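## Task

Take the lid waiting at lid park LP1 and seat it completely on culture plate E01, which sits in nest N1. E01 must finish in its original spot, and the lid must stay seated without the robot holding it. Finish by opening the gripper and pulling the hand away.

## Robot and tools

Robot: one arm with seven joints and a two-finger parallel gripper. The only camera is cam_wrist (616x616, fisheye), mounted on the hand. There is a single arm, so every motion call carries a single row and no per-arm lists.

Frame: all positions are in the scene frame. Its origin lies on the tabletop directly beneath the arm base. +z is up, and +y is to the left when facing along +x. The base may be slightly tilted. The reported hand position can be a little off, more so when reaching far.

Gripper axes: the fingers point along the gripper's own +z and close along its own y. end_effector_position is the point midway between the pads when shut. Closed fingertips reach about 33 mm past that point; fully open, about 9 mm. Closing pushes the tips roughly 24 mm farther out, so keep that margin above any surface before closing.

The row (used by every motion): 10 plain numbers in this order: x, y, z, qw, qx, qy, qz, position, force_limit, speed. x, y, z is an absolute target for the hand point in metres, scene frame. qw, qx, qy, qz is an absolute orientation quaternion, w first, same frame. Together these seven form a pose, not an offset. Put the intended quaternion in every row; do not copy the drifted one from the last result. position, force_limit and speed are each in [-1, 1]. position: +1 fully open (140 mm gap), about -0.8 pads touching, -1 closes until blocked. force_limit: squeeze for parts up to 40 mm wide, about 14 N at -1, 60 N at 0, 107 N at +1. speed: pad gap rate, about 30 mm/s at -1, 140 at 0, 250 at +1.

execute_actions: argument actions is a list holding zero or one item. Empty list: just report the state. {"rows": [[row], ...], "steps": n}: up to 15 rows, n up to 15 control steps of 1/30 s (default 15). Each row is used for one step; the final row repeats if rows run out. {"steps": n} without rows is a wait of up to 300 steps, counted from the previous result. Optional pictures (true/false) toggles images, which come by default. A call whose target lies more than 0.6 m from the last reported position along any gripper axis is refused and nothing is sent.

move: target is one row as above; speed is an optional path top speed in m/s, 0.002 to 0.5 (default 0.25); turning is capped at twice that in rad/s. It drives a straight path from the current pose to the target over 0.5 to 10 s (longer paths are cut at 10 s). The finger values are sent at the start. It does not avoid obstacles; the hand can lag, wander, or overshoot the speed, especially with a stretched arm. Faster motion and a target set deeper past a contact both mean harder impacts. It ends when the path is over and hand and fingers are still, or 5 s later. Its extra line reports the ending (done, off_target, moving, held, fault), the distance to target, and limits: paced means the sent pose was clipped; held means a safety check blocked some steps, after which the arm may lurch fast.

wait: seconds from 0 to 10; nothing new is sent meanwhile.

zoom_image: camera must be "cam_wrist"; region [x0, y0, x1, y1] in pixels of its latest image, origin top-left, at most 504x504. Returns an enlarged view.

finished_scene: scene is the number of the current scene. Call it only after the lid is seated, the gripper open and the hand withdrawn. Replying with no tool call ends everything.

Control behaviour: each step the commanded pose is clipped to within 70 mm and 16 degrees of the measured pose, then solved by damped inverse kinematics, favouring position over orientation. After an action, the arm continues only to that last clipped pose, so long reaches need repeated commands; check the reported pose. A "Hand target" line shows the pose currently being driven toward. The simulation keeps running between calls; moving fingers keep moving.

Result lines: the state gives end_effector_position and end_effector_quat_wxyz. "pose unreachable" means the clearance check (which treats the base mount as part of the arm) altered or blocked the command; HELD marks each affected step. object_status: 0 moving, 1 blocked while opening, 2 blocked while closing (a grip), 3 reached the requested position or pads met (a thin part may still be held). Confirm a grip by 2. position_measured is in counts, 3 fully open to 230 pads meeting, not linear. Stopped fingers stay until position changes by at least 0.01 or the object shifts; to squeeze harder while status is 2, raise force_limit and toggle position between -1 and -0.98.

Joint ranges (rad): waist ±2.744, shoulder ±1.784, upper arm roll ±2.901, elbow -3.042 to -0.152, forearm roll ±2.807, wrist pitch 0.544 to 4.517, wrist roll ±3.016. Load limits (N m): waist 35, shoulder 35, upper arm roll 32, elbow 30, forearm roll 12, wrist pitch 12, wrist roll 12; a carried part adds to them. Hitting one stops the arm for 10 s and drops the rest of the call (TORQUE FAULT). Holding loads warms motors; MOTOR HOT warns, and OVER-TEMPERATURE FAULT brakes the arm until cool.

Avoid: letting anything leave the table (that ends the scene), dropping or slipping the lid, slamming it down, shoving the plate out of its nest, and pressing hard. Brief disturbances may tug the held lid or nudge loose items. Approach slowly near contact, lower the lid gently, release, and lift away.

Each tool is called after "Request:" by a JSON object that holds its "api" and its "payload".

## Session

I'll start by looking at the current state.

Request:
{"api": "execute_actions", "payload": {"actions": []}}

Scene clock: 0.00 s of 6000.00 s.
end_effector_position=(+0.5361, -0.0890, +0.1643) position_measured=3 object_status=3 end_effector_quat_wxyz=(-0.093, -0.346, +0.907, +0.221)
Joint positions: [-0.274  0.448 -0.043 -1.605  0.245  1.616  0.474]
Joint velocities: [ 0.002  0.    -0.001  0.001  0.001  0.    -0.001]
Hand target: +0.536, -0.089, +0.164; -0.093, -0.346, +0.907, +0.221

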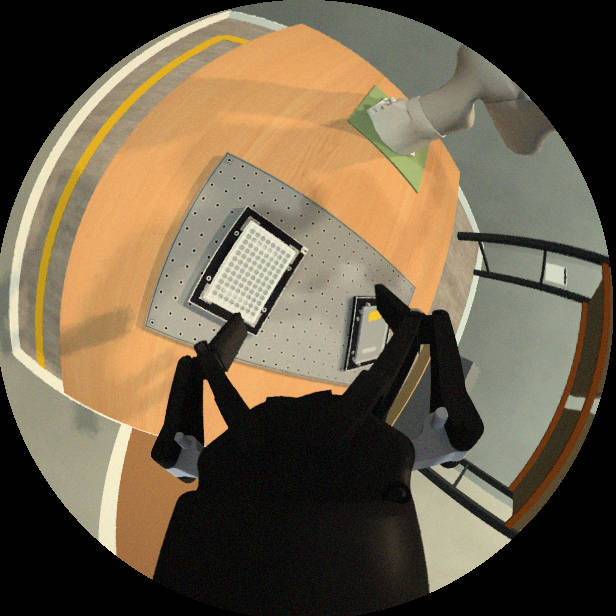

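Request:
{"api": "zoom_image", "payload": {"camera": "cam_wrist", "region": [180, 180, 440, 400]}}

Region (180, 180, 440, 400) of cam_wrist's 616x616 image, scaled by 1.938, with more detail than that image has; it fills the top 426 rows of this view, and the rest is white.

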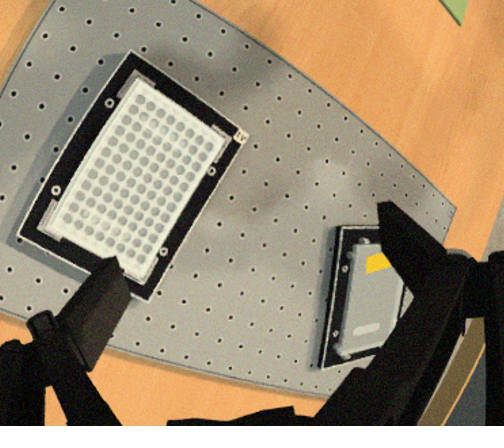

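Request:
{"api": "move", "payload": {"target": [0.44, -0.06, 0.36, 0, 0, 1, 0, 1, 0, 0], "speed": 0.25}}

Scene clock: 21.93 s of 6000.00 s.
end_effector_position=(+0.4414, -0.0612, +0.3642) position_measured=3 object_status=3 end_effector_quat_wxyz=(+0.004, -0.008, +1.000, -0.000)
Joint positions: [-0.311 -0.368  0.133 -2.099  0.049  1.739  1.374]
Joint velocities: [-0.007 -0.     0.006  0.    -0.001 -0.     0.028]
Hand target: +0.440, -0.061, +0.363; +0.002, -0.001, +1.000, +0.000
Off the commanded pose: 0.005 m, 1 deg.
After step 90, 16.23 s passed at rest.
move: off_target

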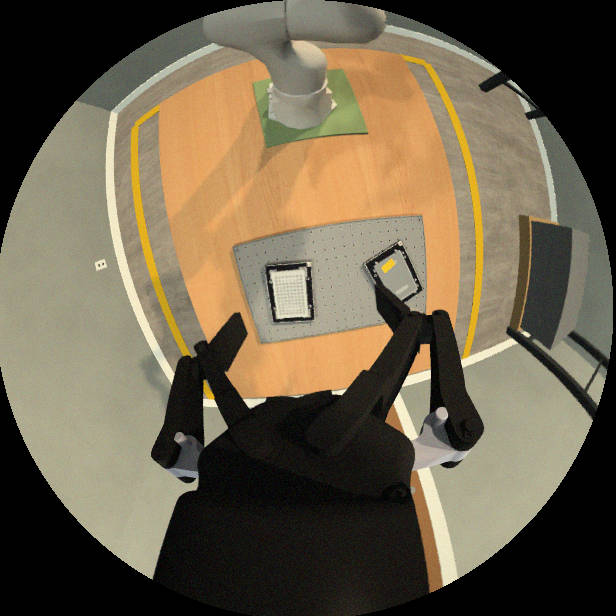

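Request:
{"api": "zoom_image", "payload": {"camera": "cam_wrist", "region": [230, 210, 450, 350]}}

Region (230, 210, 450, 350) of cam_wrist's 616x616 image, scaled by 2.291, with more detail than that image has; it fills the top 321 rows of this view, and the rest is white.

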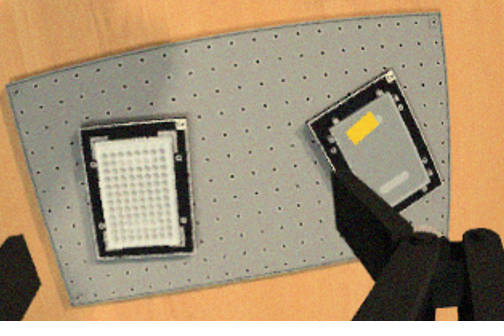

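Request:
{"api": "move", "payload": {"target": [0.47, 0.19, 0.22, 0, -0.2419, 0.9703, 0, 1, 0, 0], "speed": 0.25}}

Scene clock: 56.80 s of 6000.00 s.
end_effector_position=(+0.4632, +0.1938, +0.2190) position_measured=3 object_status=3 end_effector_quat_wxyz=(-0.003, -0.245, +0.970, +0.006)
Joint positions: [-0.069 -0.131  0.43  -2.223  0.08   2.095  1.408]
Joint velocities: [-0.001  0.001  0.001 -0.001 -0.002  0.011  0.01 ]
Hand target: +0.466, +0.194, +0.220; +0.000, -0.242, +0.970, +0.005
Off the commanded pose: 0.008 m, 1 deg.
After step 90, 30.07 s passed at rest.
move: off_target

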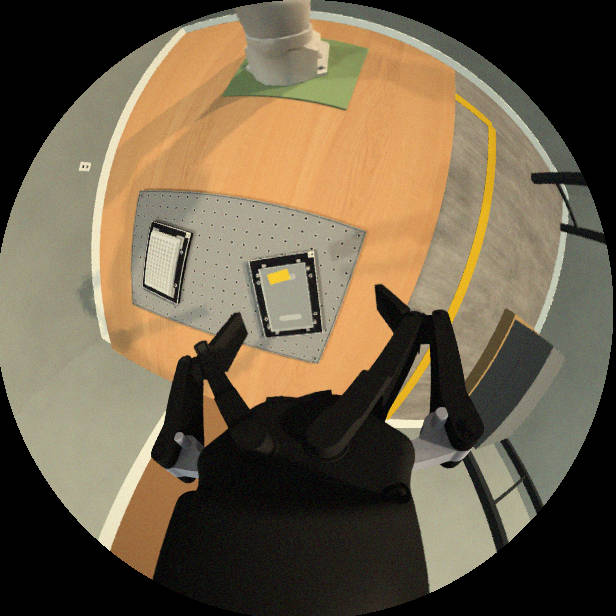

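Request:
{"api": "zoom_image", "payload": {"camera": "cam_wrist", "region": [220, 230, 400, 360]}}

Region (220, 230, 400, 360) of cam_wrist's 616x616 image, scaled by 2.800, with more detail than that image has.

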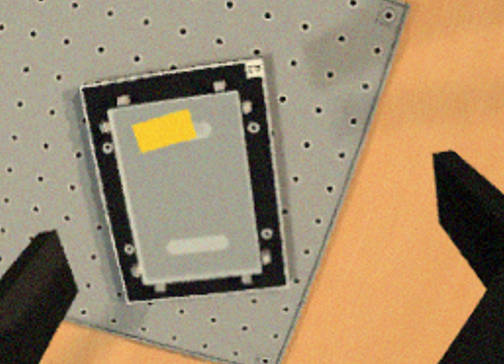

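Request:
{"api": "move", "payload": {"target": [0.53, 0.195, 0.12, 0, -0.2419, 0.9703, 0, 1, 0, 0], "speed": 0.2}}

Scene clock: 74.17 s of 6000.00 s.
end_effector_position=(+0.5275, +0.1962, +0.1196) position_measured=3 object_status=3 end_effector_quat_wxyz=(-0.002, -0.246, +0.969, +0.003)
Joint positions: [-0.063  0.195  0.412 -2.127 -0.094  2.296  1.492]
Joint velocities: [ 0.003  0.002 -0.003 -0.    -0.004  0.009  0.025]
Hand target: +0.530, +0.196, +0.120; +0.001, -0.241, +0.971, +0.002
Off the commanded pose: 0.003 m, 1 deg.
After step 90, 13.13 s passed at rest.
move: done

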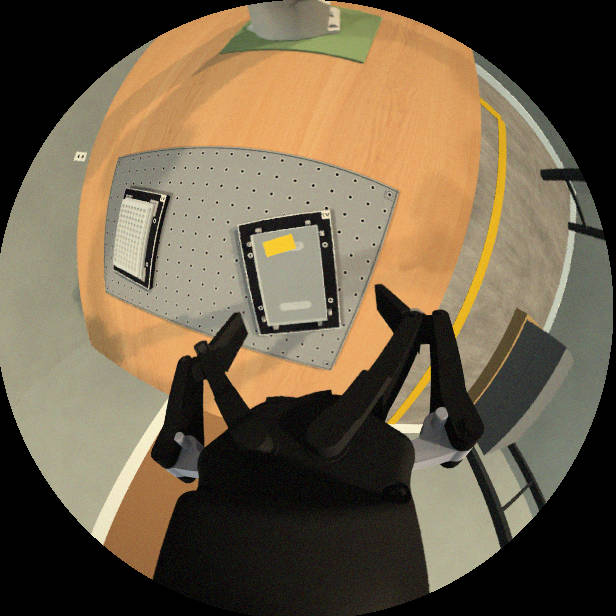

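Request:
{"api": "zoom_image", "payload": {"camera": "cam_wrist", "region": [200, 190, 420, 360]}}

Region (200, 190, 420, 360) of cam_wrist's 616x616 image, scaled by 2.291, with more detail than that image has; it fills the top 389 rows of this view, and the rest is white.

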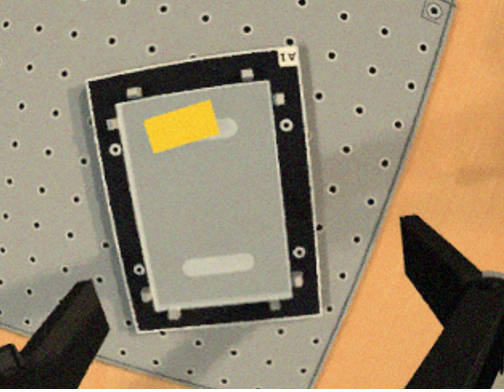

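Request:
{"api": "move", "payload": {"target": [0.519, 0.184, 0.075, 0, -0.2419, 0.9703, 0, 1, 0, 0], "speed": 0.1}}

Scene clock: 94.60 s of 6000.00 s.
end_effector_position=(+0.5183, +0.1842, +0.0754) position_measured=3 object_status=3 end_effector_quat_wxyz=(-0.002, -0.244, +0.970, +0.001)
Joint positions: [-0.062  0.238  0.391 -2.202 -0.131  2.412  1.509]
Joint velocities: [-0.    -0.    -0.001 -0.001 -0.003  0.012  0.004]
Hand target: +0.519, +0.184, +0.075; +0.000, -0.242, +0.970, +0.000
Off the commanded pose: 0.001 m, 0 deg.
After step 90, 16.40 s passed at rest.
move: done

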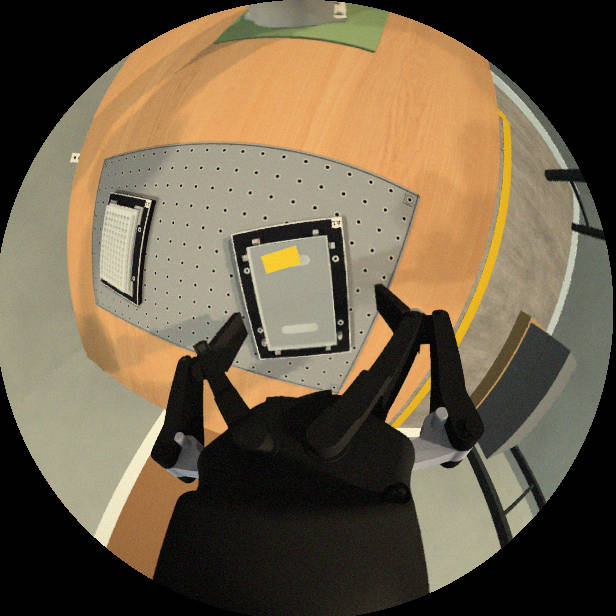

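Request:
{"api": "zoom_image", "payload": {"camera": "cam_wrist", "region": [190, 190, 440, 380]}}

Region (190, 190, 440, 380) of cam_wrist's 616x616 image, scaled by 2.016, with more detail than that image has; it fills the top 383 rows of this view, and the rest is white.

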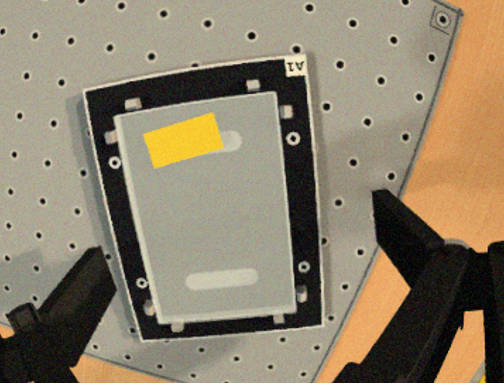

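Request:
{"api": "move", "payload": {"target": [0.524, 0.1736, 0.058, 0, -0.2419, 0.9703, 0, 1, 0, 0], "speed": 0.05}}

Scene clock: 109.03 s of 6000.00 s.
end_effector_position=(+0.5230, +0.1746, +0.0587) position_measured=3 object_status=3 end_effector_quat_wxyz=(-0.002, -0.241, +0.971, +0.001)
Joint positions: [-0.065  0.274  0.373 -2.203 -0.15   2.447  1.51 ]
Joint velocities: [ 0.001  0.001 -0.001 -0.    -0.004  0.012  0.   ]
Hand target: +0.524, +0.174, +0.058; +0.000, -0.242, +0.970, +0.000
Off the commanded pose: 0.002 m, 0 deg.
After step 90, 10.63 s passed at rest.
move: done

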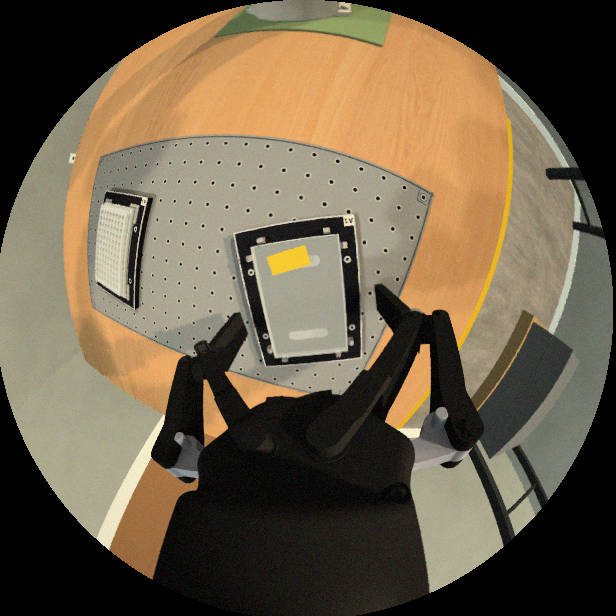

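Request:
{"api": "zoom_image", "payload": {"camera": "cam_wrist", "region": [190, 190, 440, 380]}}

Region (190, 190, 440, 380) of cam_wrist's 616x616 image, scaled by 2.016, with more detail than that image has; it fills the top 383 rows of this view, and the rest is white.

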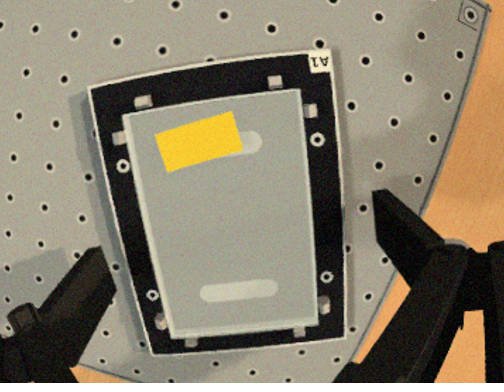

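Request:
{"api": "move", "payload": {"target": [0.5368, 0.1772, 0.060, 0, -0.2419, 0.9703, 0, 0.35, 0, 0], "speed": 0.05}}

Scene clock: 122.07 s of 6000.00 s.
end_effector_position=(+0.5343, +0.1771, +0.0628) position_measured=85 object_status=3 end_effector_quat_wxyz=(-0.002, -0.243, +0.970, -0.000)
Joint positions: [-0.059  0.295  0.369 -2.158 -0.159  2.421  1.508]
Joint velocities: [ 0.002  0.005 -0.     0.007 -0.002 -0.011  0.001]
Hand target: +0.537, +0.177, +0.060; +0.000, -0.242, +0.970, +0.000
Off the commanded pose: 0.004 m, 0 deg.
After step 90, 9.33 s passed at rest.
move: off_target

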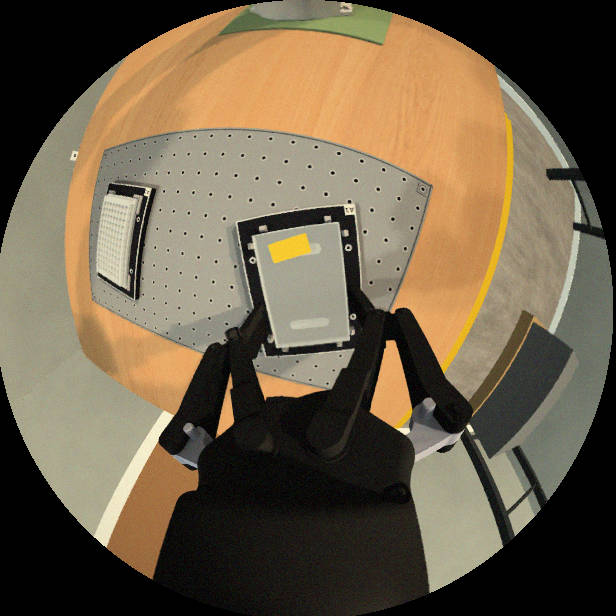

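Request:
{"api": "zoom_image", "payload": {"camera": "cam_wrist", "region": [190, 190, 440, 380]}}

Region (190, 190, 440, 380) of cam_wrist's 616x616 image, scaled by 2.016, with more detail than that image has; it fills the top 383 rows of this view, and the rest is white.

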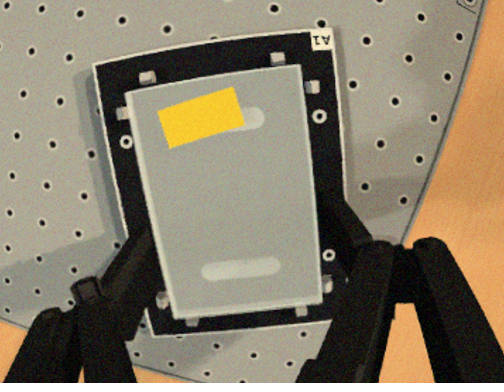

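Request:
{"api": "move", "payload": {"target": [0.5368, 0.1772, 0.050, 0, -0.2419, 0.9703, 0, 0.35, 0, 0], "speed": 0.02}}

Scene clock: 127.53 s of 6000.00 s.
end_effector_position=(+0.5350, +0.1775, +0.0629) position_measured=85 object_status=3 end_effector_quat_wxyz=(-0.001, -0.249, +0.968, -0.003)
Joint positions: [-0.053  0.297  0.366 -2.155 -0.167  2.42   1.505]
Joint velocities: [ 0.007  0.    -0.004  0.002 -0.001  0.    -0.007]
Hand target: +0.536, +0.177, +0.050; -0.000, -0.242, +0.970, +0.000
Off the commanded pose: 0.013 m, 1 deg.
After step 90, 1.60 s passed at rest.
move: off_target

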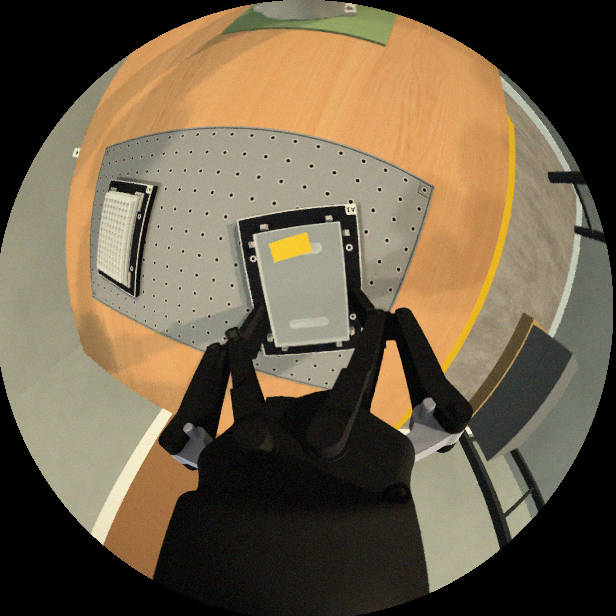

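Request:
{"api": "move", "payload": {"target": [0.5368, 0.1772, 0.085, 0, -0.2419, 0.9703, 0, 0.35, 0, 0], "speed": 0.05}}

Scene clock: 130.17 s of 6000.00 s.
end_effector_position=(+0.5381, +0.1769, +0.0845) position_measured=85 object_status=3 end_effector_quat_wxyz=(+0.002, -0.240, +0.971, -0.001)
Joint positions: [-0.062  0.258  0.372 -2.146 -0.138  2.383  1.501]
Joint velocities: [-0.003  0.001  0.002 -0.     0.005 -0.017 -0.004]
Hand target: +0.537, +0.177, +0.085; -0.000, -0.242, +0.970, -0.000
Off the commanded pose: 0.001 m, 0 deg.
move: done

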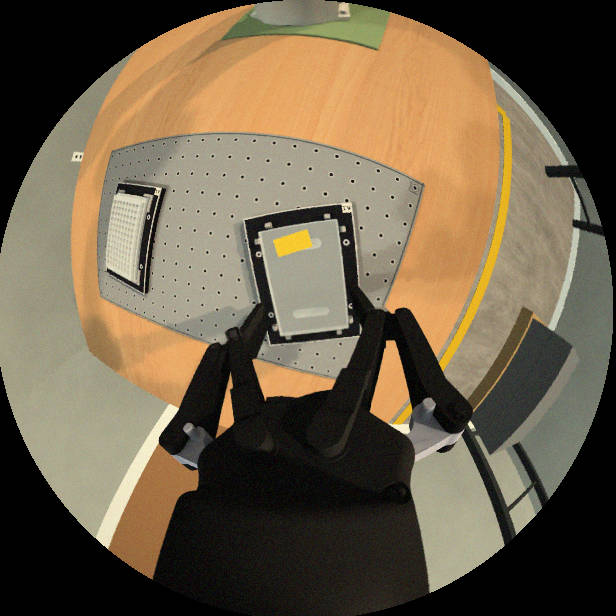

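Request:
{"api": "move", "payload": {"target": [0.5368, 0.1772, 0.062, 0, -0.2419, 0.9703, 0, 0.55, 0, 0], "speed": 0.04}}

Scene clock: 148.13 s of 6000.00 s.
end_effector_position=(+0.5357, +0.1774, +0.0627) position_measured=59 object_status=3 end_effector_quat_wxyz=(-0.002, -0.244, +0.970, +0.001)
Joint positions: [-0.056  0.299  0.365 -2.152 -0.155  2.42   1.503]
Joint velocities: [ 0.005  0.    -0.004 -0.    -0.002  0.016  0.004]
Hand target: +0.537, +0.177, +0.062; -0.000, -0.242, +0.970, +0.000
Off the commanded pose: 0.001 m, 0 deg.
After step 90, 14.10 s passed at rest.
move: done

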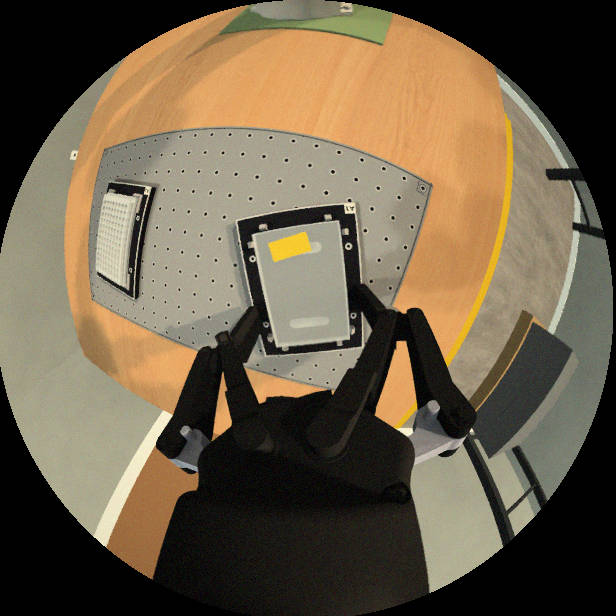

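Request:
{"api": "zoom_image", "payload": {"camera": "cam_wrist", "region": [200, 200, 420, 380]}}

Region (200, 200, 420, 380) of cam_wrist's 616x616 image, scaled by 2.291, with more detail than that image has; it fills the top 412 rows of this view, and the rest is white.

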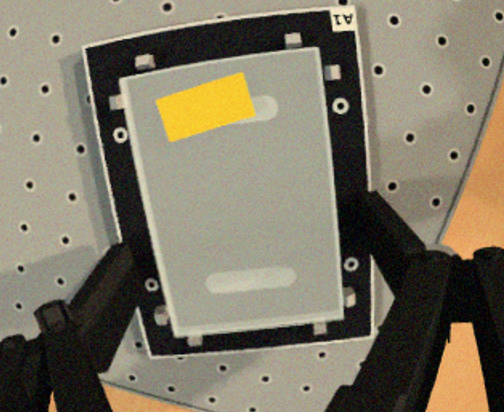

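Request:
{"api": "execute_actions", "payload": {"actions": [{"rows": [[0.5368,0.1772,0.0621,0,-0.2419,0.9703,0,0.55,0,0],[0.5368,0.1772,0.0615,0,-0.2419,0.9703,0,0.55,0,0],[0.5368,0.1772,0.0609,0,-0.2419,0.9703,0,0.55,0,0],[0.5368,0.1772,0.0603,0,-0.2419,0.9703,0,0.55,0,0],[0.5368,0.1772,0.0597,0,-0.2419,0.9703,0,0.55,0,0],[0.5368,0.1772,0.0591,0,-0.2419,0.9703,0,0.55,0,0],[0.5368,0.1772,0.0585,0,-0.2419,0.9703,0,0.55,0,0],[0.5368,0.1772,0.0579,0,-0.2419,0.9703,0,0.55,0,0],[0.5368,0.1772,0.0573,0,-0.2419,0.9703,0,0.55,0,0],[0.5368,0.1772,0.0567,0,-0.2419,0.9703,0,0.55,0,0],[0.5368,0.1772,0.0561,0,-0.2419,0.9703,0,0.55,0,0],[0.5368,0.1772,0.0555,0,-0.2419,0.9703,0,0.55,0,0],[0.5368,0.1772,0.055,0,-0.2419,0.9703,0,0.55,0,0],[0.5368,0.1772,0.055,0,-0.2419,0.9703,0,0.55,0,0],[0.5368,0.1772,0.055,0,-0.2419,0.9703,0,0.55,0,0]], "steps": 15}], "pictures": false}}

Scene clock: 194.43 s of 6000.00 s.
end_effector_position=(+0.5364, +0.1776, +0.0588) position_measured=59 object_status=3 end_effector_quat_wxyz=(-0.001, -0.245, +0.970, +0.001)
Joint positions: [-0.052  0.307  0.36  -2.153 -0.161  2.43   1.506]
Joint velocities: [ 0.007 -0.    -0.006  0.001 -0.007  0.001 -0.   ]
Hand target: +0.537, +0.177, +0.055; -0.000, -0.242, +0.970, +0.000
Off the commanded pose: 0.004 m, 0 deg.
Steps of this call (steps 1 to 90: nothing new was sent; then 42.80 s passed at rest; steps 91 to 105: all 15 steps of this action). Readings (end_effector_position | what the end effector reports):
91: (+0.5365, +0.1777, +0.0629) | position_measured=59 object_status=3
92: (+0.5365, +0.1777, +0.0629) | position_measured=59 object_status=3
94: (+0.5367, +0.1777, +0.0626) | position_measured=59 object_status=3
98: (+0.5365, +0.1776, +0.0606) | position_measured=59 object_status=3
105: the state above

Request:
{"api": "wait", "payload": {"seconds": 1}}

Scene clock: 196.17 s of 6000.00 s.
end_effector_position=(+0.5365, +0.1777, +0.0589) position_measured=59 object_status=3 end_effector_quat_wxyz=(-0.001, -0.245, +0.969, +0.000)
Joint positions: [-0.051  0.307  0.36  -2.153 -0.162  2.43   1.506]
Joint velocities: [ 0.     0.001  0.    -0.001  0.     0.001 -0.   ]
Hand target: +0.537, +0.177, +0.055; -0.000, -0.242, +0.970, +0.000
Off the commanded pose: 0.004 m, 0 deg.
Steps of this call (steps 1 to 52: nothing new was sent). Readings (end_effector_position | what the end effector reports):
1: (+0.5364, +0.1776, +0.0588) | position_measured=59 object_status=3
2: (+0.5364, +0.1776, +0.0588) | position_measured=59 object_status=3
4: (+0.5364, +0.1776, +0.0589) | position_measured=59 object_status=3
8: (+0.5364, +0.1776, +0.0589) | position_measured=59 object_status=3
52: the state above

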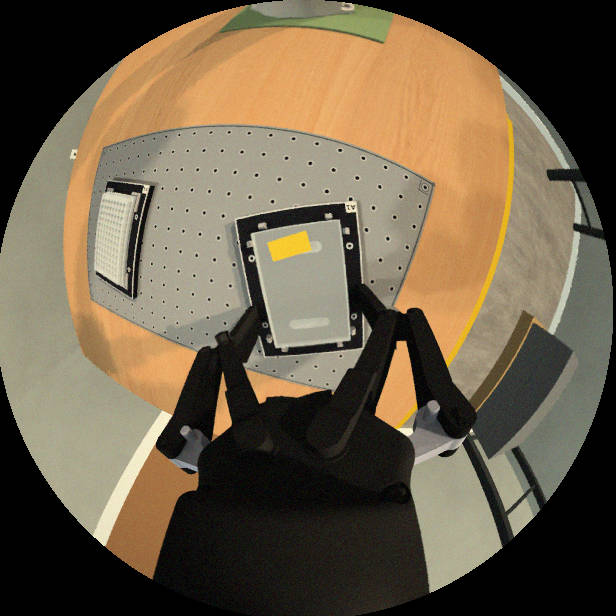

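Request:
{"api": "move", "payload": {"target": [0.5368, 0.1772, 0.0665, 0, -0.2419, 0.9703, 0, 0.55, 0, 0], "speed": 0.03}}

Scene clock: 201.80 s of 6000.00 s.
end_effector_position=(+0.5377, +0.1771, +0.0658) position_measured=59 object_status=3 end_effector_quat_wxyz=(+0.002, -0.243, +0.970, -0.001)
Joint positions: [-0.051  0.292  0.36  -2.153 -0.157  2.422  1.506]
Joint velocities: [ 0.    -0.001 -0.     0.001  0.004 -0.006  0.001]
Hand target: +0.537, +0.177, +0.067; +0.000, -0.242, +0.970, -0.000
Off the commanded pose: 0.001 m, 0 deg.
After step 90, 1.93 s passed at rest.
move: done

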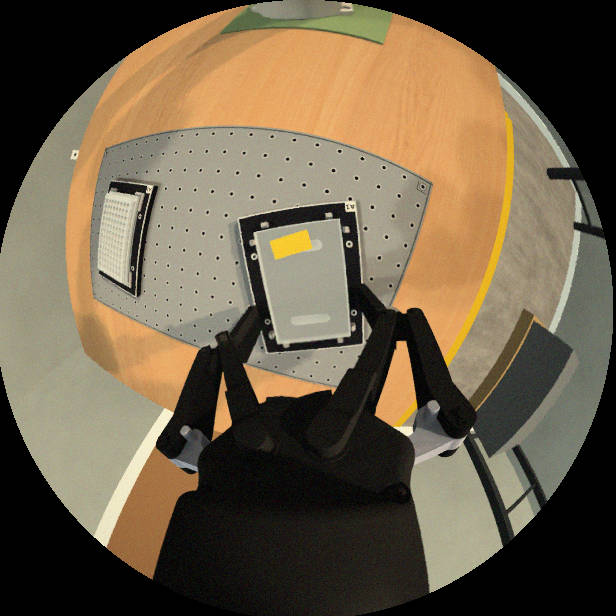

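Request:
{"api": "execute_actions", "payload": {"actions": [{"rows": [[0.5368,0.1772,0.0665,0,-0.2419,0.9703,0,-1,-0.2,-0.5]], "steps": 15}], "pictures": false}}

Request:
{"api": "wait", "payload": {"seconds": 0.5}}

Scene clock: 204.10 s of 6000.00 s.
end_effector_position=(+0.5372, +0.1775, +0.0666) position_measured=103 object_status=0 end_effector_quat_wxyz=(+0.001, -0.243, +0.970, -0.001)
Joint positions: [-0.051  0.291  0.361 -2.153 -0.155  2.419  1.506]
Joint velocities: [-0.     0.001 -0.     0.    -0.     0.    -0.001]
Hand target: +0.537, +0.177, +0.066; -0.000, -0.242, +0.970, -0.000
Off the commanded pose: 0.001 m, 0 deg.
Steps of this call (steps 1 to 54: nothing new was sent; steps 55 to 69: all 15 steps of this action). Readings (end_effector_position | what the end effector reports):
55: (+0.5373, +0.1770, +0.0657) | position_measured=59 object_status=0
56: (+0.5373, +0.1769, +0.0657) | position_measured=63 object_status=0
58: (+0.5373, +0.1769, +0.0657) | position_measured=72 object_status=0
62: (+0.5373, +0.1770, +0.0657) | position_measured=91 object_status=0
69: the state above

Scene clock: 204.60 s of 6000.00 s.
end_effector_position=(+0.5372, +0.1775, +0.0666) position_measured=103 object_status=2 end_effector_quat_wxyz=(+0.001, -0.243, +0.970, -0.001)
Joint positions: [-0.051  0.291  0.361 -2.153 -0.155  2.419  1.506]
Joint velocities: [-0.001  0.     0.001 -0.     0.001 -0.001  0.   ]
Hand target: +0.537, +0.177, +0.066; -0.000, -0.242, +0.970, -0.000
Off the commanded pose: 0.000 m, 0 deg.
Steps of this call (steps 1 to 15: nothing new was sent). Readings (end_effector_position | what the end effector reports):
1: (+0.5372, +0.1775, +0.0666) | position_measured=103 object_status=2
2: (+0.5372, +0.1775, +0.0666) | position_measured=103 object_status=2
4: (+0.5372, +0.1775, +0.0666) | position_measured=103 object_status=2
8: (+0.5372, +0.1775, +0.0666) | position_measured=103 object_status=2
15: the state above

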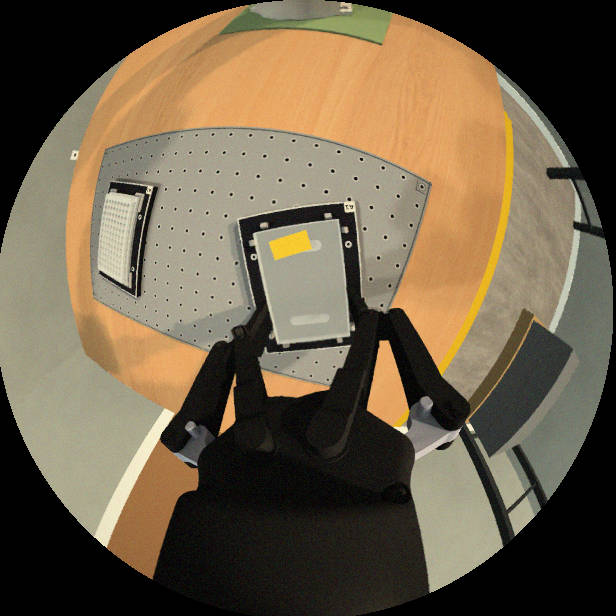

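Request:
{"api": "move", "payload": {"target": [0.5368, 0.1772, 0.14, 0, -0.2419, 0.9703, 0, -1, -0.2, -0.5], "speed": 0.08}}

Scene clock: 206.90 s of 6000.00 s.
end_effector_position=(+0.5378, +0.1767, +0.1396) position_measured=103 object_status=2 end_effector_quat_wxyz=(+0.002, -0.239, +0.971, -0.002)
Joint positions: [-0.07   0.165  0.384 -2.107 -0.084  2.258  1.464]
Joint velocities: [ 0.001  0.001  0.001 -0.     0.002 -0.012 -0.01 ]
Hand target: +0.537, +0.177, +0.140; -0.000, -0.243, +0.970, -0.001
Off the commanded pose: 0.001 m, 0 deg.
move: done

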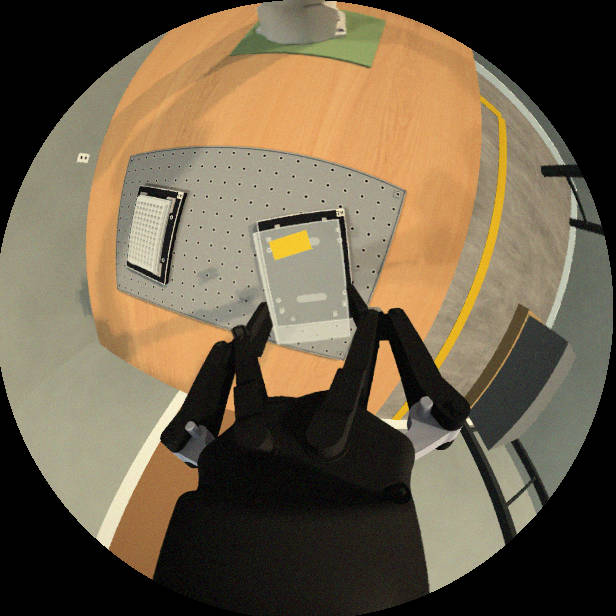

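Request:
{"api": "zoom_image", "payload": {"camera": "cam_wrist", "region": [90, 160, 250, 310]}}

Region (90, 160, 250, 310) of cam_wrist's 616x616 image, scaled by 3.150, with more detail than that image has; it fills the top 472 rows of this view, and the rest is white.

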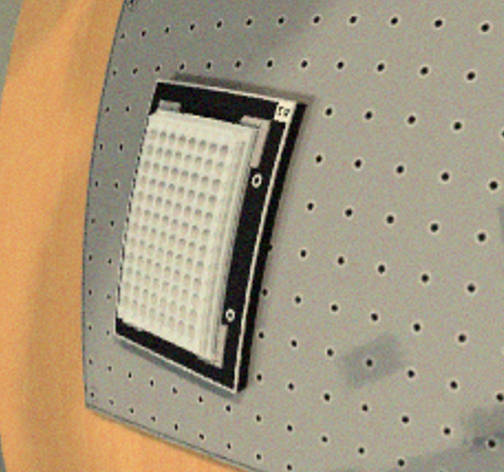

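Request:
{"api": "move", "payload": {"target": [0.53, -0.075, 0.15, 0, 0.02, 1, 0, -1, -0.2, -0.5], "speed": 0.12}}

Scene clock: 220.57 s of 6000.00 s.
end_effector_position=(+0.5349, -0.0792, +0.1499) position_measured=103 object_status=2 end_effector_quat_wxyz=(+0.003, +0.014, +1.000, -0.006)
Joint positions: [-0.318  0.066  0.164 -2.196 -0.029  2.266  1.477]
Joint velocities: [ 0.    -0.     0.     0.    -0.001 -0.002  0.007]
Hand target: +0.534, -0.079, +0.150; +0.002, +0.020, +1.000, -0.004
Off the commanded pose: 0.006 m, 1 deg.
After step 90, 8.10 s passed at rest.
move: off_target

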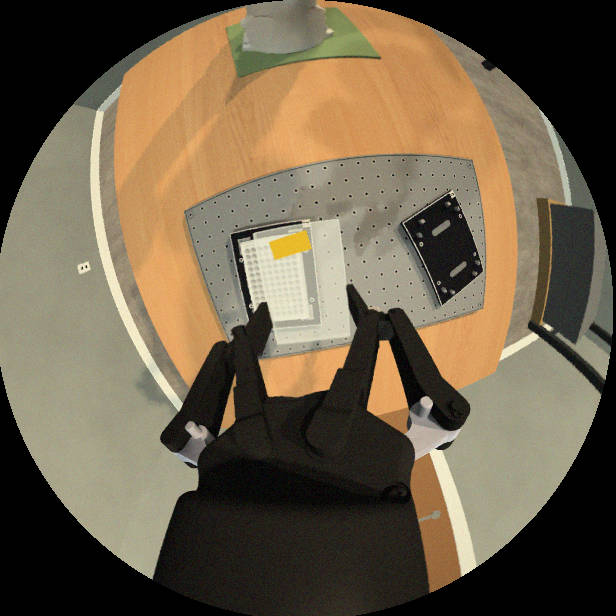

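Request:
{"api": "zoom_image", "payload": {"camera": "cam_wrist", "region": [200, 190, 400, 360]}}

Region (200, 190, 400, 360) of cam_wrist's 616x616 image, scaled by 2.520, with more detail than that image has; it fills the top 428 rows of this view, and the rest is white.

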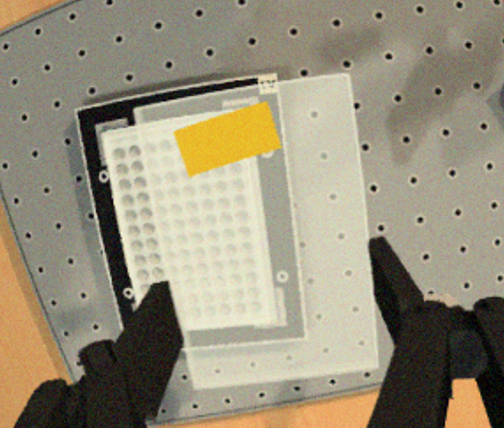

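Request:
{"api": "move", "payload": {"target": [0.535, -0.118, 0.15, 0, 0.02, 1, 0, -1, -0.2, -0.5], "speed": 0.06}}

Scene clock: 235.73 s of 6000.00 s.
end_effector_position=(+0.5362, -0.1188, +0.1502) position_measured=103 object_status=2 end_effector_quat_wxyz=(+0.002, +0.026, +1.000, -0.003)
Joint positions: [-0.364  0.091  0.136 -2.161 -0.023  2.253  1.424]
Joint velocities: [-0.001  0.001  0.001  0.001  0.001 -0.004 -0.033]
Hand target: +0.536, -0.119, +0.150; +0.000, +0.020, +1.000, -0.001
Off the commanded pose: 0.001 m, 1 deg.
After step 90, 11.17 s passed at rest.
move: done

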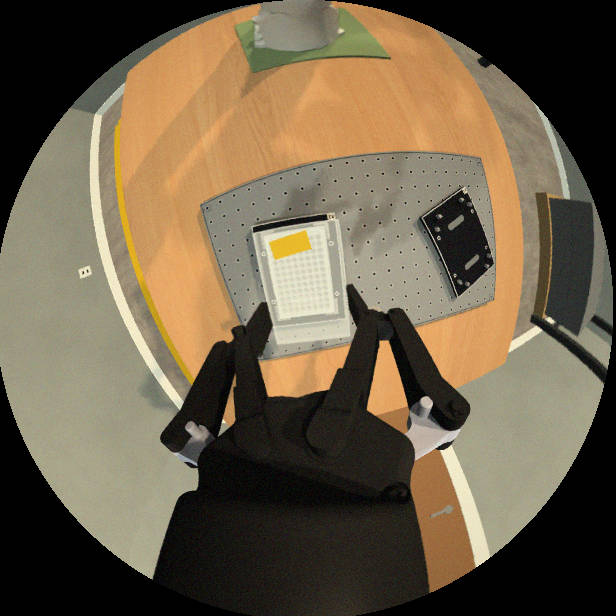

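Request:
{"api": "zoom_image", "payload": {"camera": "cam_wrist", "region": [230, 200, 380, 360]}}

Region (230, 200, 380, 360) of cam_wrist's 616x616 image, scaled by 3.150, with more detail than that image has; it fills the left 472 columns of this view, and the rest is white.

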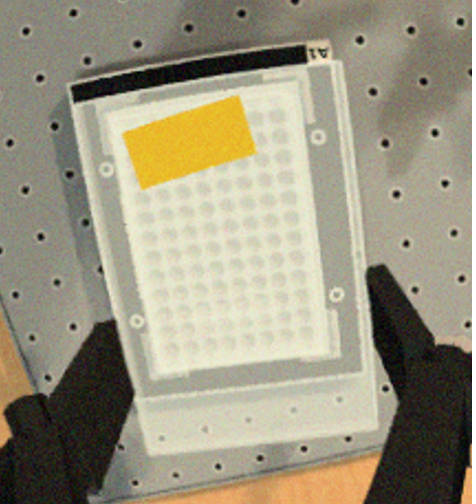

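Request:
{"api": "move", "payload": {"target": [0.536, -0.1185, 0.095, 0, 0.02, 1, 0, -1, -0.2, -0.5], "speed": 0.06}}

Scene clock: 246.07 s of 6000.00 s.
end_effector_position=(+0.5354, -0.1168, +0.0952) position_measured=103 object_status=2 end_effector_quat_wxyz=(-0.001, +0.018, +1.000, +0.002)
Joint positions: [-0.364  0.181  0.136 -2.2   -0.032  2.373  1.414]
Joint velocities: [ 0.    -0.     0.001 -0.002 -0.001  0.01   0.001]
Hand target: +0.536, -0.118, +0.095; +0.000, +0.020, +1.000, +0.000
Off the commanded pose: 0.002 m, 0 deg.
After step 90, 5.93 s passed at rest.
move: done

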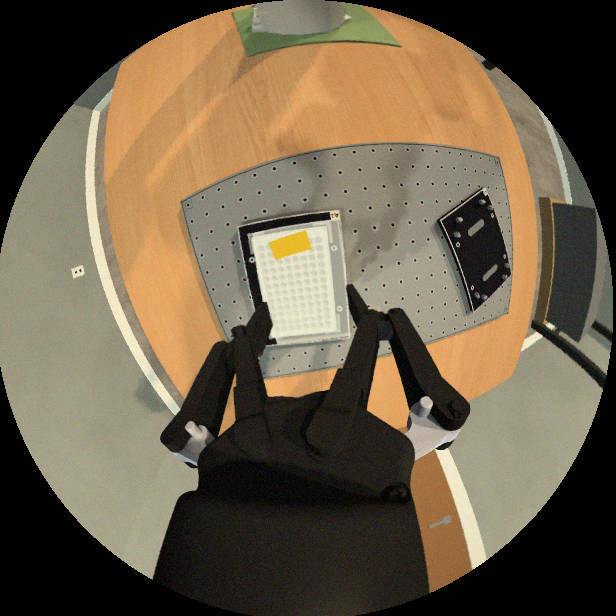

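Request:
{"api": "zoom_image", "payload": {"camera": "cam_wrist", "region": [225, 200, 385, 360]}}

Region (225, 200, 385, 360) of cam_wrist's 616x616 image, scaled by 3.150, with more detail than that image has.

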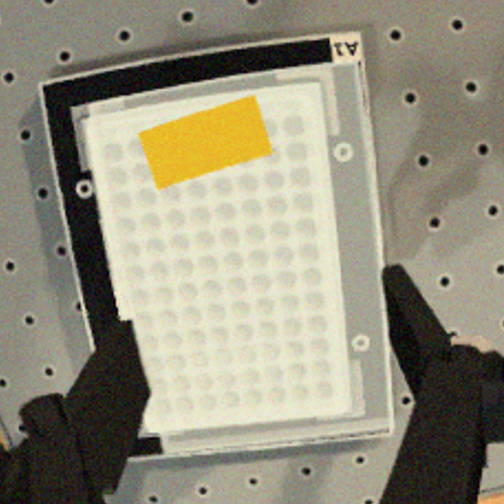

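Request:
{"api": "move", "payload": {"target": [0.538, -0.1265, 0.090, 0, 0.02, 1, 0, -1, -0.2, -0.5], "speed": 0.04}}

Scene clock: 259.27 s of 6000.00 s.
end_effector_position=(+0.5363, -0.1240, +0.0895) position_measured=103 object_status=2 end_effector_quat_wxyz=(-0.002, +0.023, +1.000, +0.002)
Joint positions: [-0.371  0.198  0.13  -2.192 -0.035  2.381  1.414]
Joint velocities: [-0.     0.001 -0.     0.002 -0.002  0.004 -0.001]
Hand target: +0.538, -0.127, +0.090; +0.000, +0.020, +1.000, +0.000
Off the commanded pose: 0.003 m, 1 deg.
After step 90, 9.47 s passed at rest.
move: done

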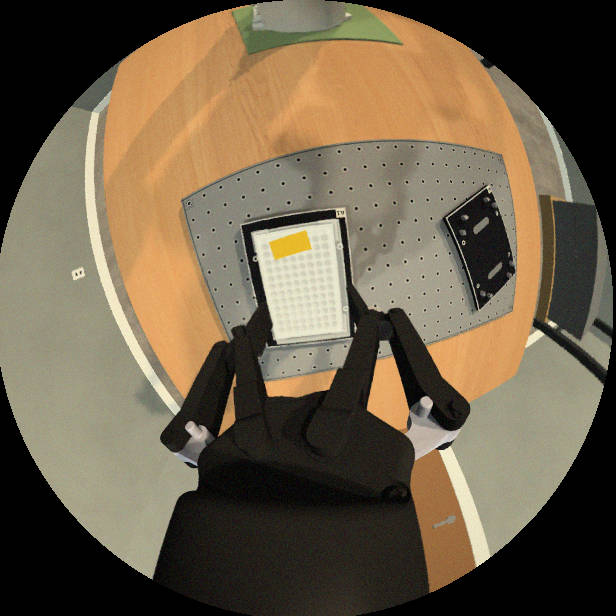

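Request:
{"api": "zoom_image", "payload": {"camera": "cam_wrist", "region": [225, 200, 385, 360]}}

Region (225, 200, 385, 360) of cam_wrist's 616x616 image, scaled by 3.150, with more detail than that image has.

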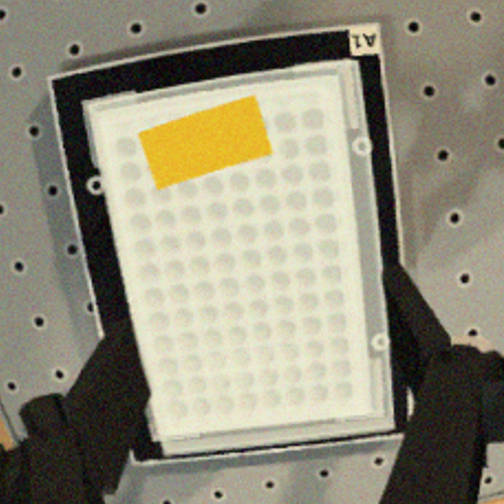

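Request:
{"api": "move", "payload": {"target": [0.539, -0.1265, 0.088, 0, 0.02, 1, 0, -1, -0.2, -0.5], "speed": 0.02}}

Scene clock: 268.83 s of 6000.00 s.
end_effector_position=(+0.5373, -0.1243, +0.0876) position_measured=103 object_status=2 end_effector_quat_wxyz=(-0.002, +0.023, +1.000, +0.002)
Joint positions: [-0.371  0.204  0.13  -2.19  -0.036  2.384  1.414]
Joint velocities: [-0.001  0.001  0.001  0.001 -0.001  0.003  0.001]
Hand target: +0.539, -0.126, +0.088; +0.000, +0.020, +1.000, +0.000
Off the commanded pose: 0.003 m, 0 deg.
After step 90, 5.87 s passed at rest.
move: done

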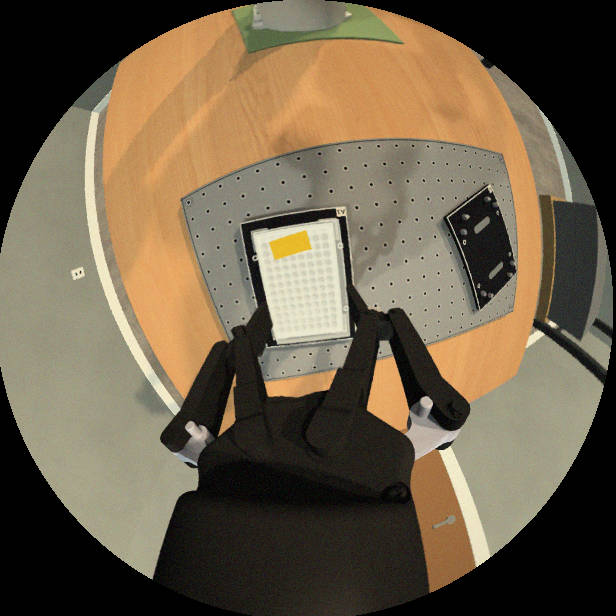

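Request:
{"api": "move", "payload": {"target": [0.5405, -0.1292, 0.088, 0, 0.02, 1, 0, -1, -0.2, -0.5], "speed": 0.02}}

Scene clock: 271.33 s of 6000.00 s.
end_effector_position=(+0.5398, -0.1268, +0.0879) position_measured=103 object_status=2 end_effector_quat_wxyz=(-0.001, +0.024, +1.000, +0.002)
Joint positions: [-0.374  0.209  0.13  -2.182 -0.037  2.385  1.413]
Joint velocities: [-0.003 -0.     0.001  0.001 -0.002  0.    -0.003]
Hand target: +0.541, -0.129, +0.088; +0.000, +0.020, +1.000, +0.000
Off the commanded pose: 0.003 m, 0 deg.
move: done

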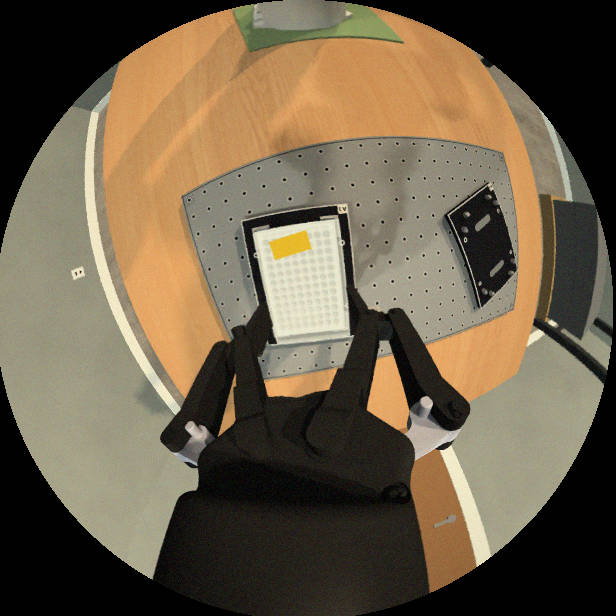

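Request:
{"api": "zoom_image", "payload": {"camera": "cam_wrist", "region": [225, 200, 385, 360]}}

Region (225, 200, 385, 360) of cam_wrist's 616x616 image, scaled by 3.150, with more detail than that image has.

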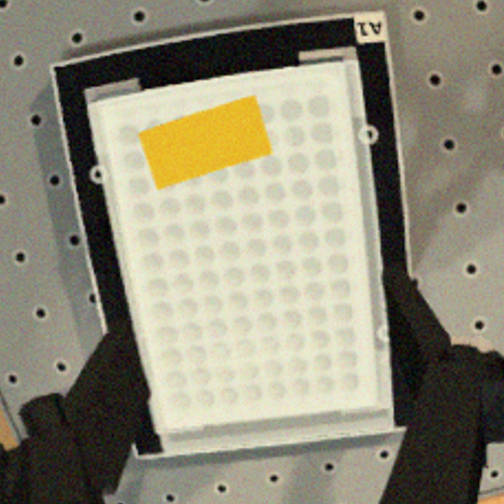

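Request:
{"api": "execute_actions", "payload": {"actions": [{"rows": [[0.5405,-0.1292,0.0875,-0.001,0.024,1,0.002,-1,-0.2,-0.5],[0.5405,-0.1292,0.087,-0.001,0.024,1,0.002,-1,-0.2,-0.5],[0.5405,-0.1292,0.0865,-0.001,0.024,1,0.002,-1,-0.2,-0.5],[0.5405,-0.1292,0.086,-0.001,0.024,1,0.002,-1,-0.2,-0.5],[0.5405,-0.1292,0.0855,-0.001,0.024,1,0.002,-1,-0.2,-0.5],[0.5405,-0.1292,0.085,-0.001,0.024,1,0.002,-1,-0.2,-0.5],[0.5405,-0.1292,0.0845,-0.001,0.024,1,0.002,-1,-0.2,-0.5],[0.5405,-0.1292,0.084,-0.001,0.024,1,0.002,-1,-0.2,-0.5],[0.5405,-0.1292,0.0835,-0.001,0.024,1,0.002,-1,-0.2,-0.5],[0.5405,-0.1292,0.083,-0.001,0.024,1,0.002,-1,-0.2,-0.5],[0.5405,-0.1292,0.0825,-0.001,0.024,1,0.002,-1,-0.2,-0.5],[0.5405,-0.1292,0.082,-0.001,0.024,1,0.002,-1,-0.2,-0.5],[0.5405,-0.1292,0.0815,-0.001,0.024,1,0.002,-1,-0.2,-0.5],[0.5405,-0.1292,0.081,-0.001,0.024,1,0.002,-1,-0.2,-0.5],[0.5405,-0.1292,0.081,-0.001,0.024,1,0.002,-1,-0.2,-0.5]], "steps": 15}]}}

Scene clock: 280.67 s of 6000.00 s.
end_effector_position=(+0.5396, -0.1273, +0.0824) position_measured=103 object_status=2 end_effector_quat_wxyz=(-0.003, +0.024, +1.000, +0.003)
Joint positions: [-0.375  0.222  0.13  -2.18  -0.037  2.39   1.412]
Joint velocities: [-0.002  0.001 -0.002 -0.     0.     0.01  -0.   ]
Hand target: +0.541, -0.129, +0.081; -0.001, +0.024, +1.000, +0.002
Off the commanded pose: 0.002 m, 0 deg.
Steps of this call (steps 1 to 90: nothing new was sent; then 5.83 s passed at rest; steps 91 to 105: all 15 steps of this action). Readings (end_effector_position | what the end effector reports):
91: (+0.5401, -0.1271, +0.0879) | position_measured=103 object_status=2
92: (+0.5403, -0.1273, +0.0878) | position_measured=103 object_status=2
94: (+0.5403, -0.1275, +0.0872) | position_measured=103 object_status=2
98: (+0.5395, -0.1274, +0.0851) | position_measured=103 object_status=2
105: the state above

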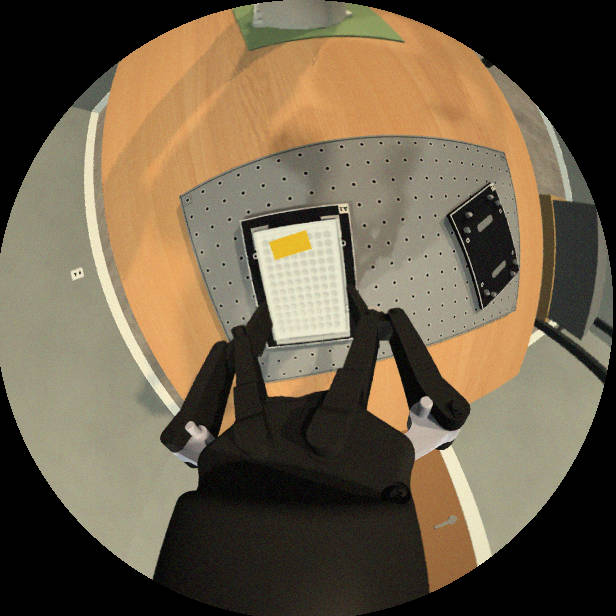

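Request:
{"api": "execute_actions", "payload": {"actions": [{"rows": [[0.5405,-0.1292,0.0805,-0.001,0.024,1,0.002,-1,-0.2,-0.5],[0.5405,-0.1292,0.080,-0.001,0.024,1,0.002,-1,-0.2,-0.5],[0.5405,-0.1292,0.0795,-0.001,0.024,1,0.002,-1,-0.2,-0.5],[0.5405,-0.1292,0.079,-0.001,0.024,1,0.002,-1,-0.2,-0.5],[0.5405,-0.1292,0.0785,-0.001,0.024,1,0.002,-1,-0.2,-0.5],[0.5405,-0.1292,0.078,-0.001,0.024,1,0.002,-1,-0.2,-0.5],[0.5405,-0.1292,0.0775,-0.001,0.024,1,0.002,-1,-0.2,-0.5],[0.5405,-0.1292,0.077,-0.001,0.024,1,0.002,-1,-0.2,-0.5],[0.5405,-0.1292,0.0765,-0.001,0.024,1,0.002,-1,-0.2,-0.5],[0.5405,-0.1292,0.076,-0.001,0.024,1,0.002,-1,-0.2,-0.5],[0.5405,-0.1292,0.0755,-0.001,0.024,1,0.002,-1,-0.2,-0.5],[0.5405,-0.1292,0.075,-0.001,0.024,1,0.002,-1,-0.2,-0.5],[0.5405,-0.1292,0.075,-0.001,0.024,1,0.002,-1,-0.2,-0.5],[0.5405,-0.1292,0.075,-0.001,0.024,1,0.002,-1,-0.2,-0.5],[0.5405,-0.1292,0.075,-0.001,0.024,1,0.002,-1,-0.2,-0.5]], "steps": 15}], "pictures": false}}

Scene clock: 285.10 s of 6000.00 s.
end_effector_position=(+0.5403, -0.1277, +0.0818) position_measured=103 object_status=2 end_effector_quat_wxyz=(-0.002, +0.025, +1.000, +0.003)
Joint positions: [-0.375  0.224  0.129 -2.18  -0.037  2.394  1.412]
Joint velocities: [-0.001 -0.     0.001 -0.001 -0.001  0.002  0.004]
Hand target: +0.540, -0.129, +0.075; -0.001, +0.024, +1.000, +0.002
Off the commanded pose: 0.007 m, 0 deg.
Steps of this call (steps 1 to 90: nothing new was sent; then 0.93 s passed at rest; steps 91 to 105: all 15 steps of this action). Readings (end_effector_position | what the end effector reports):
91: (+0.5397, -0.1274, +0.0824) | position_measured=103 object_status=2
92: (+0.5398, -0.1274, +0.0824) | position_measured=103 object_status=2
94: (+0.5400, -0.1274, +0.0822) | position_measured=103 object_status=2
98: (+0.5402, -0.1275, +0.0820) | position_measured=103 object_status=2
105: the state above


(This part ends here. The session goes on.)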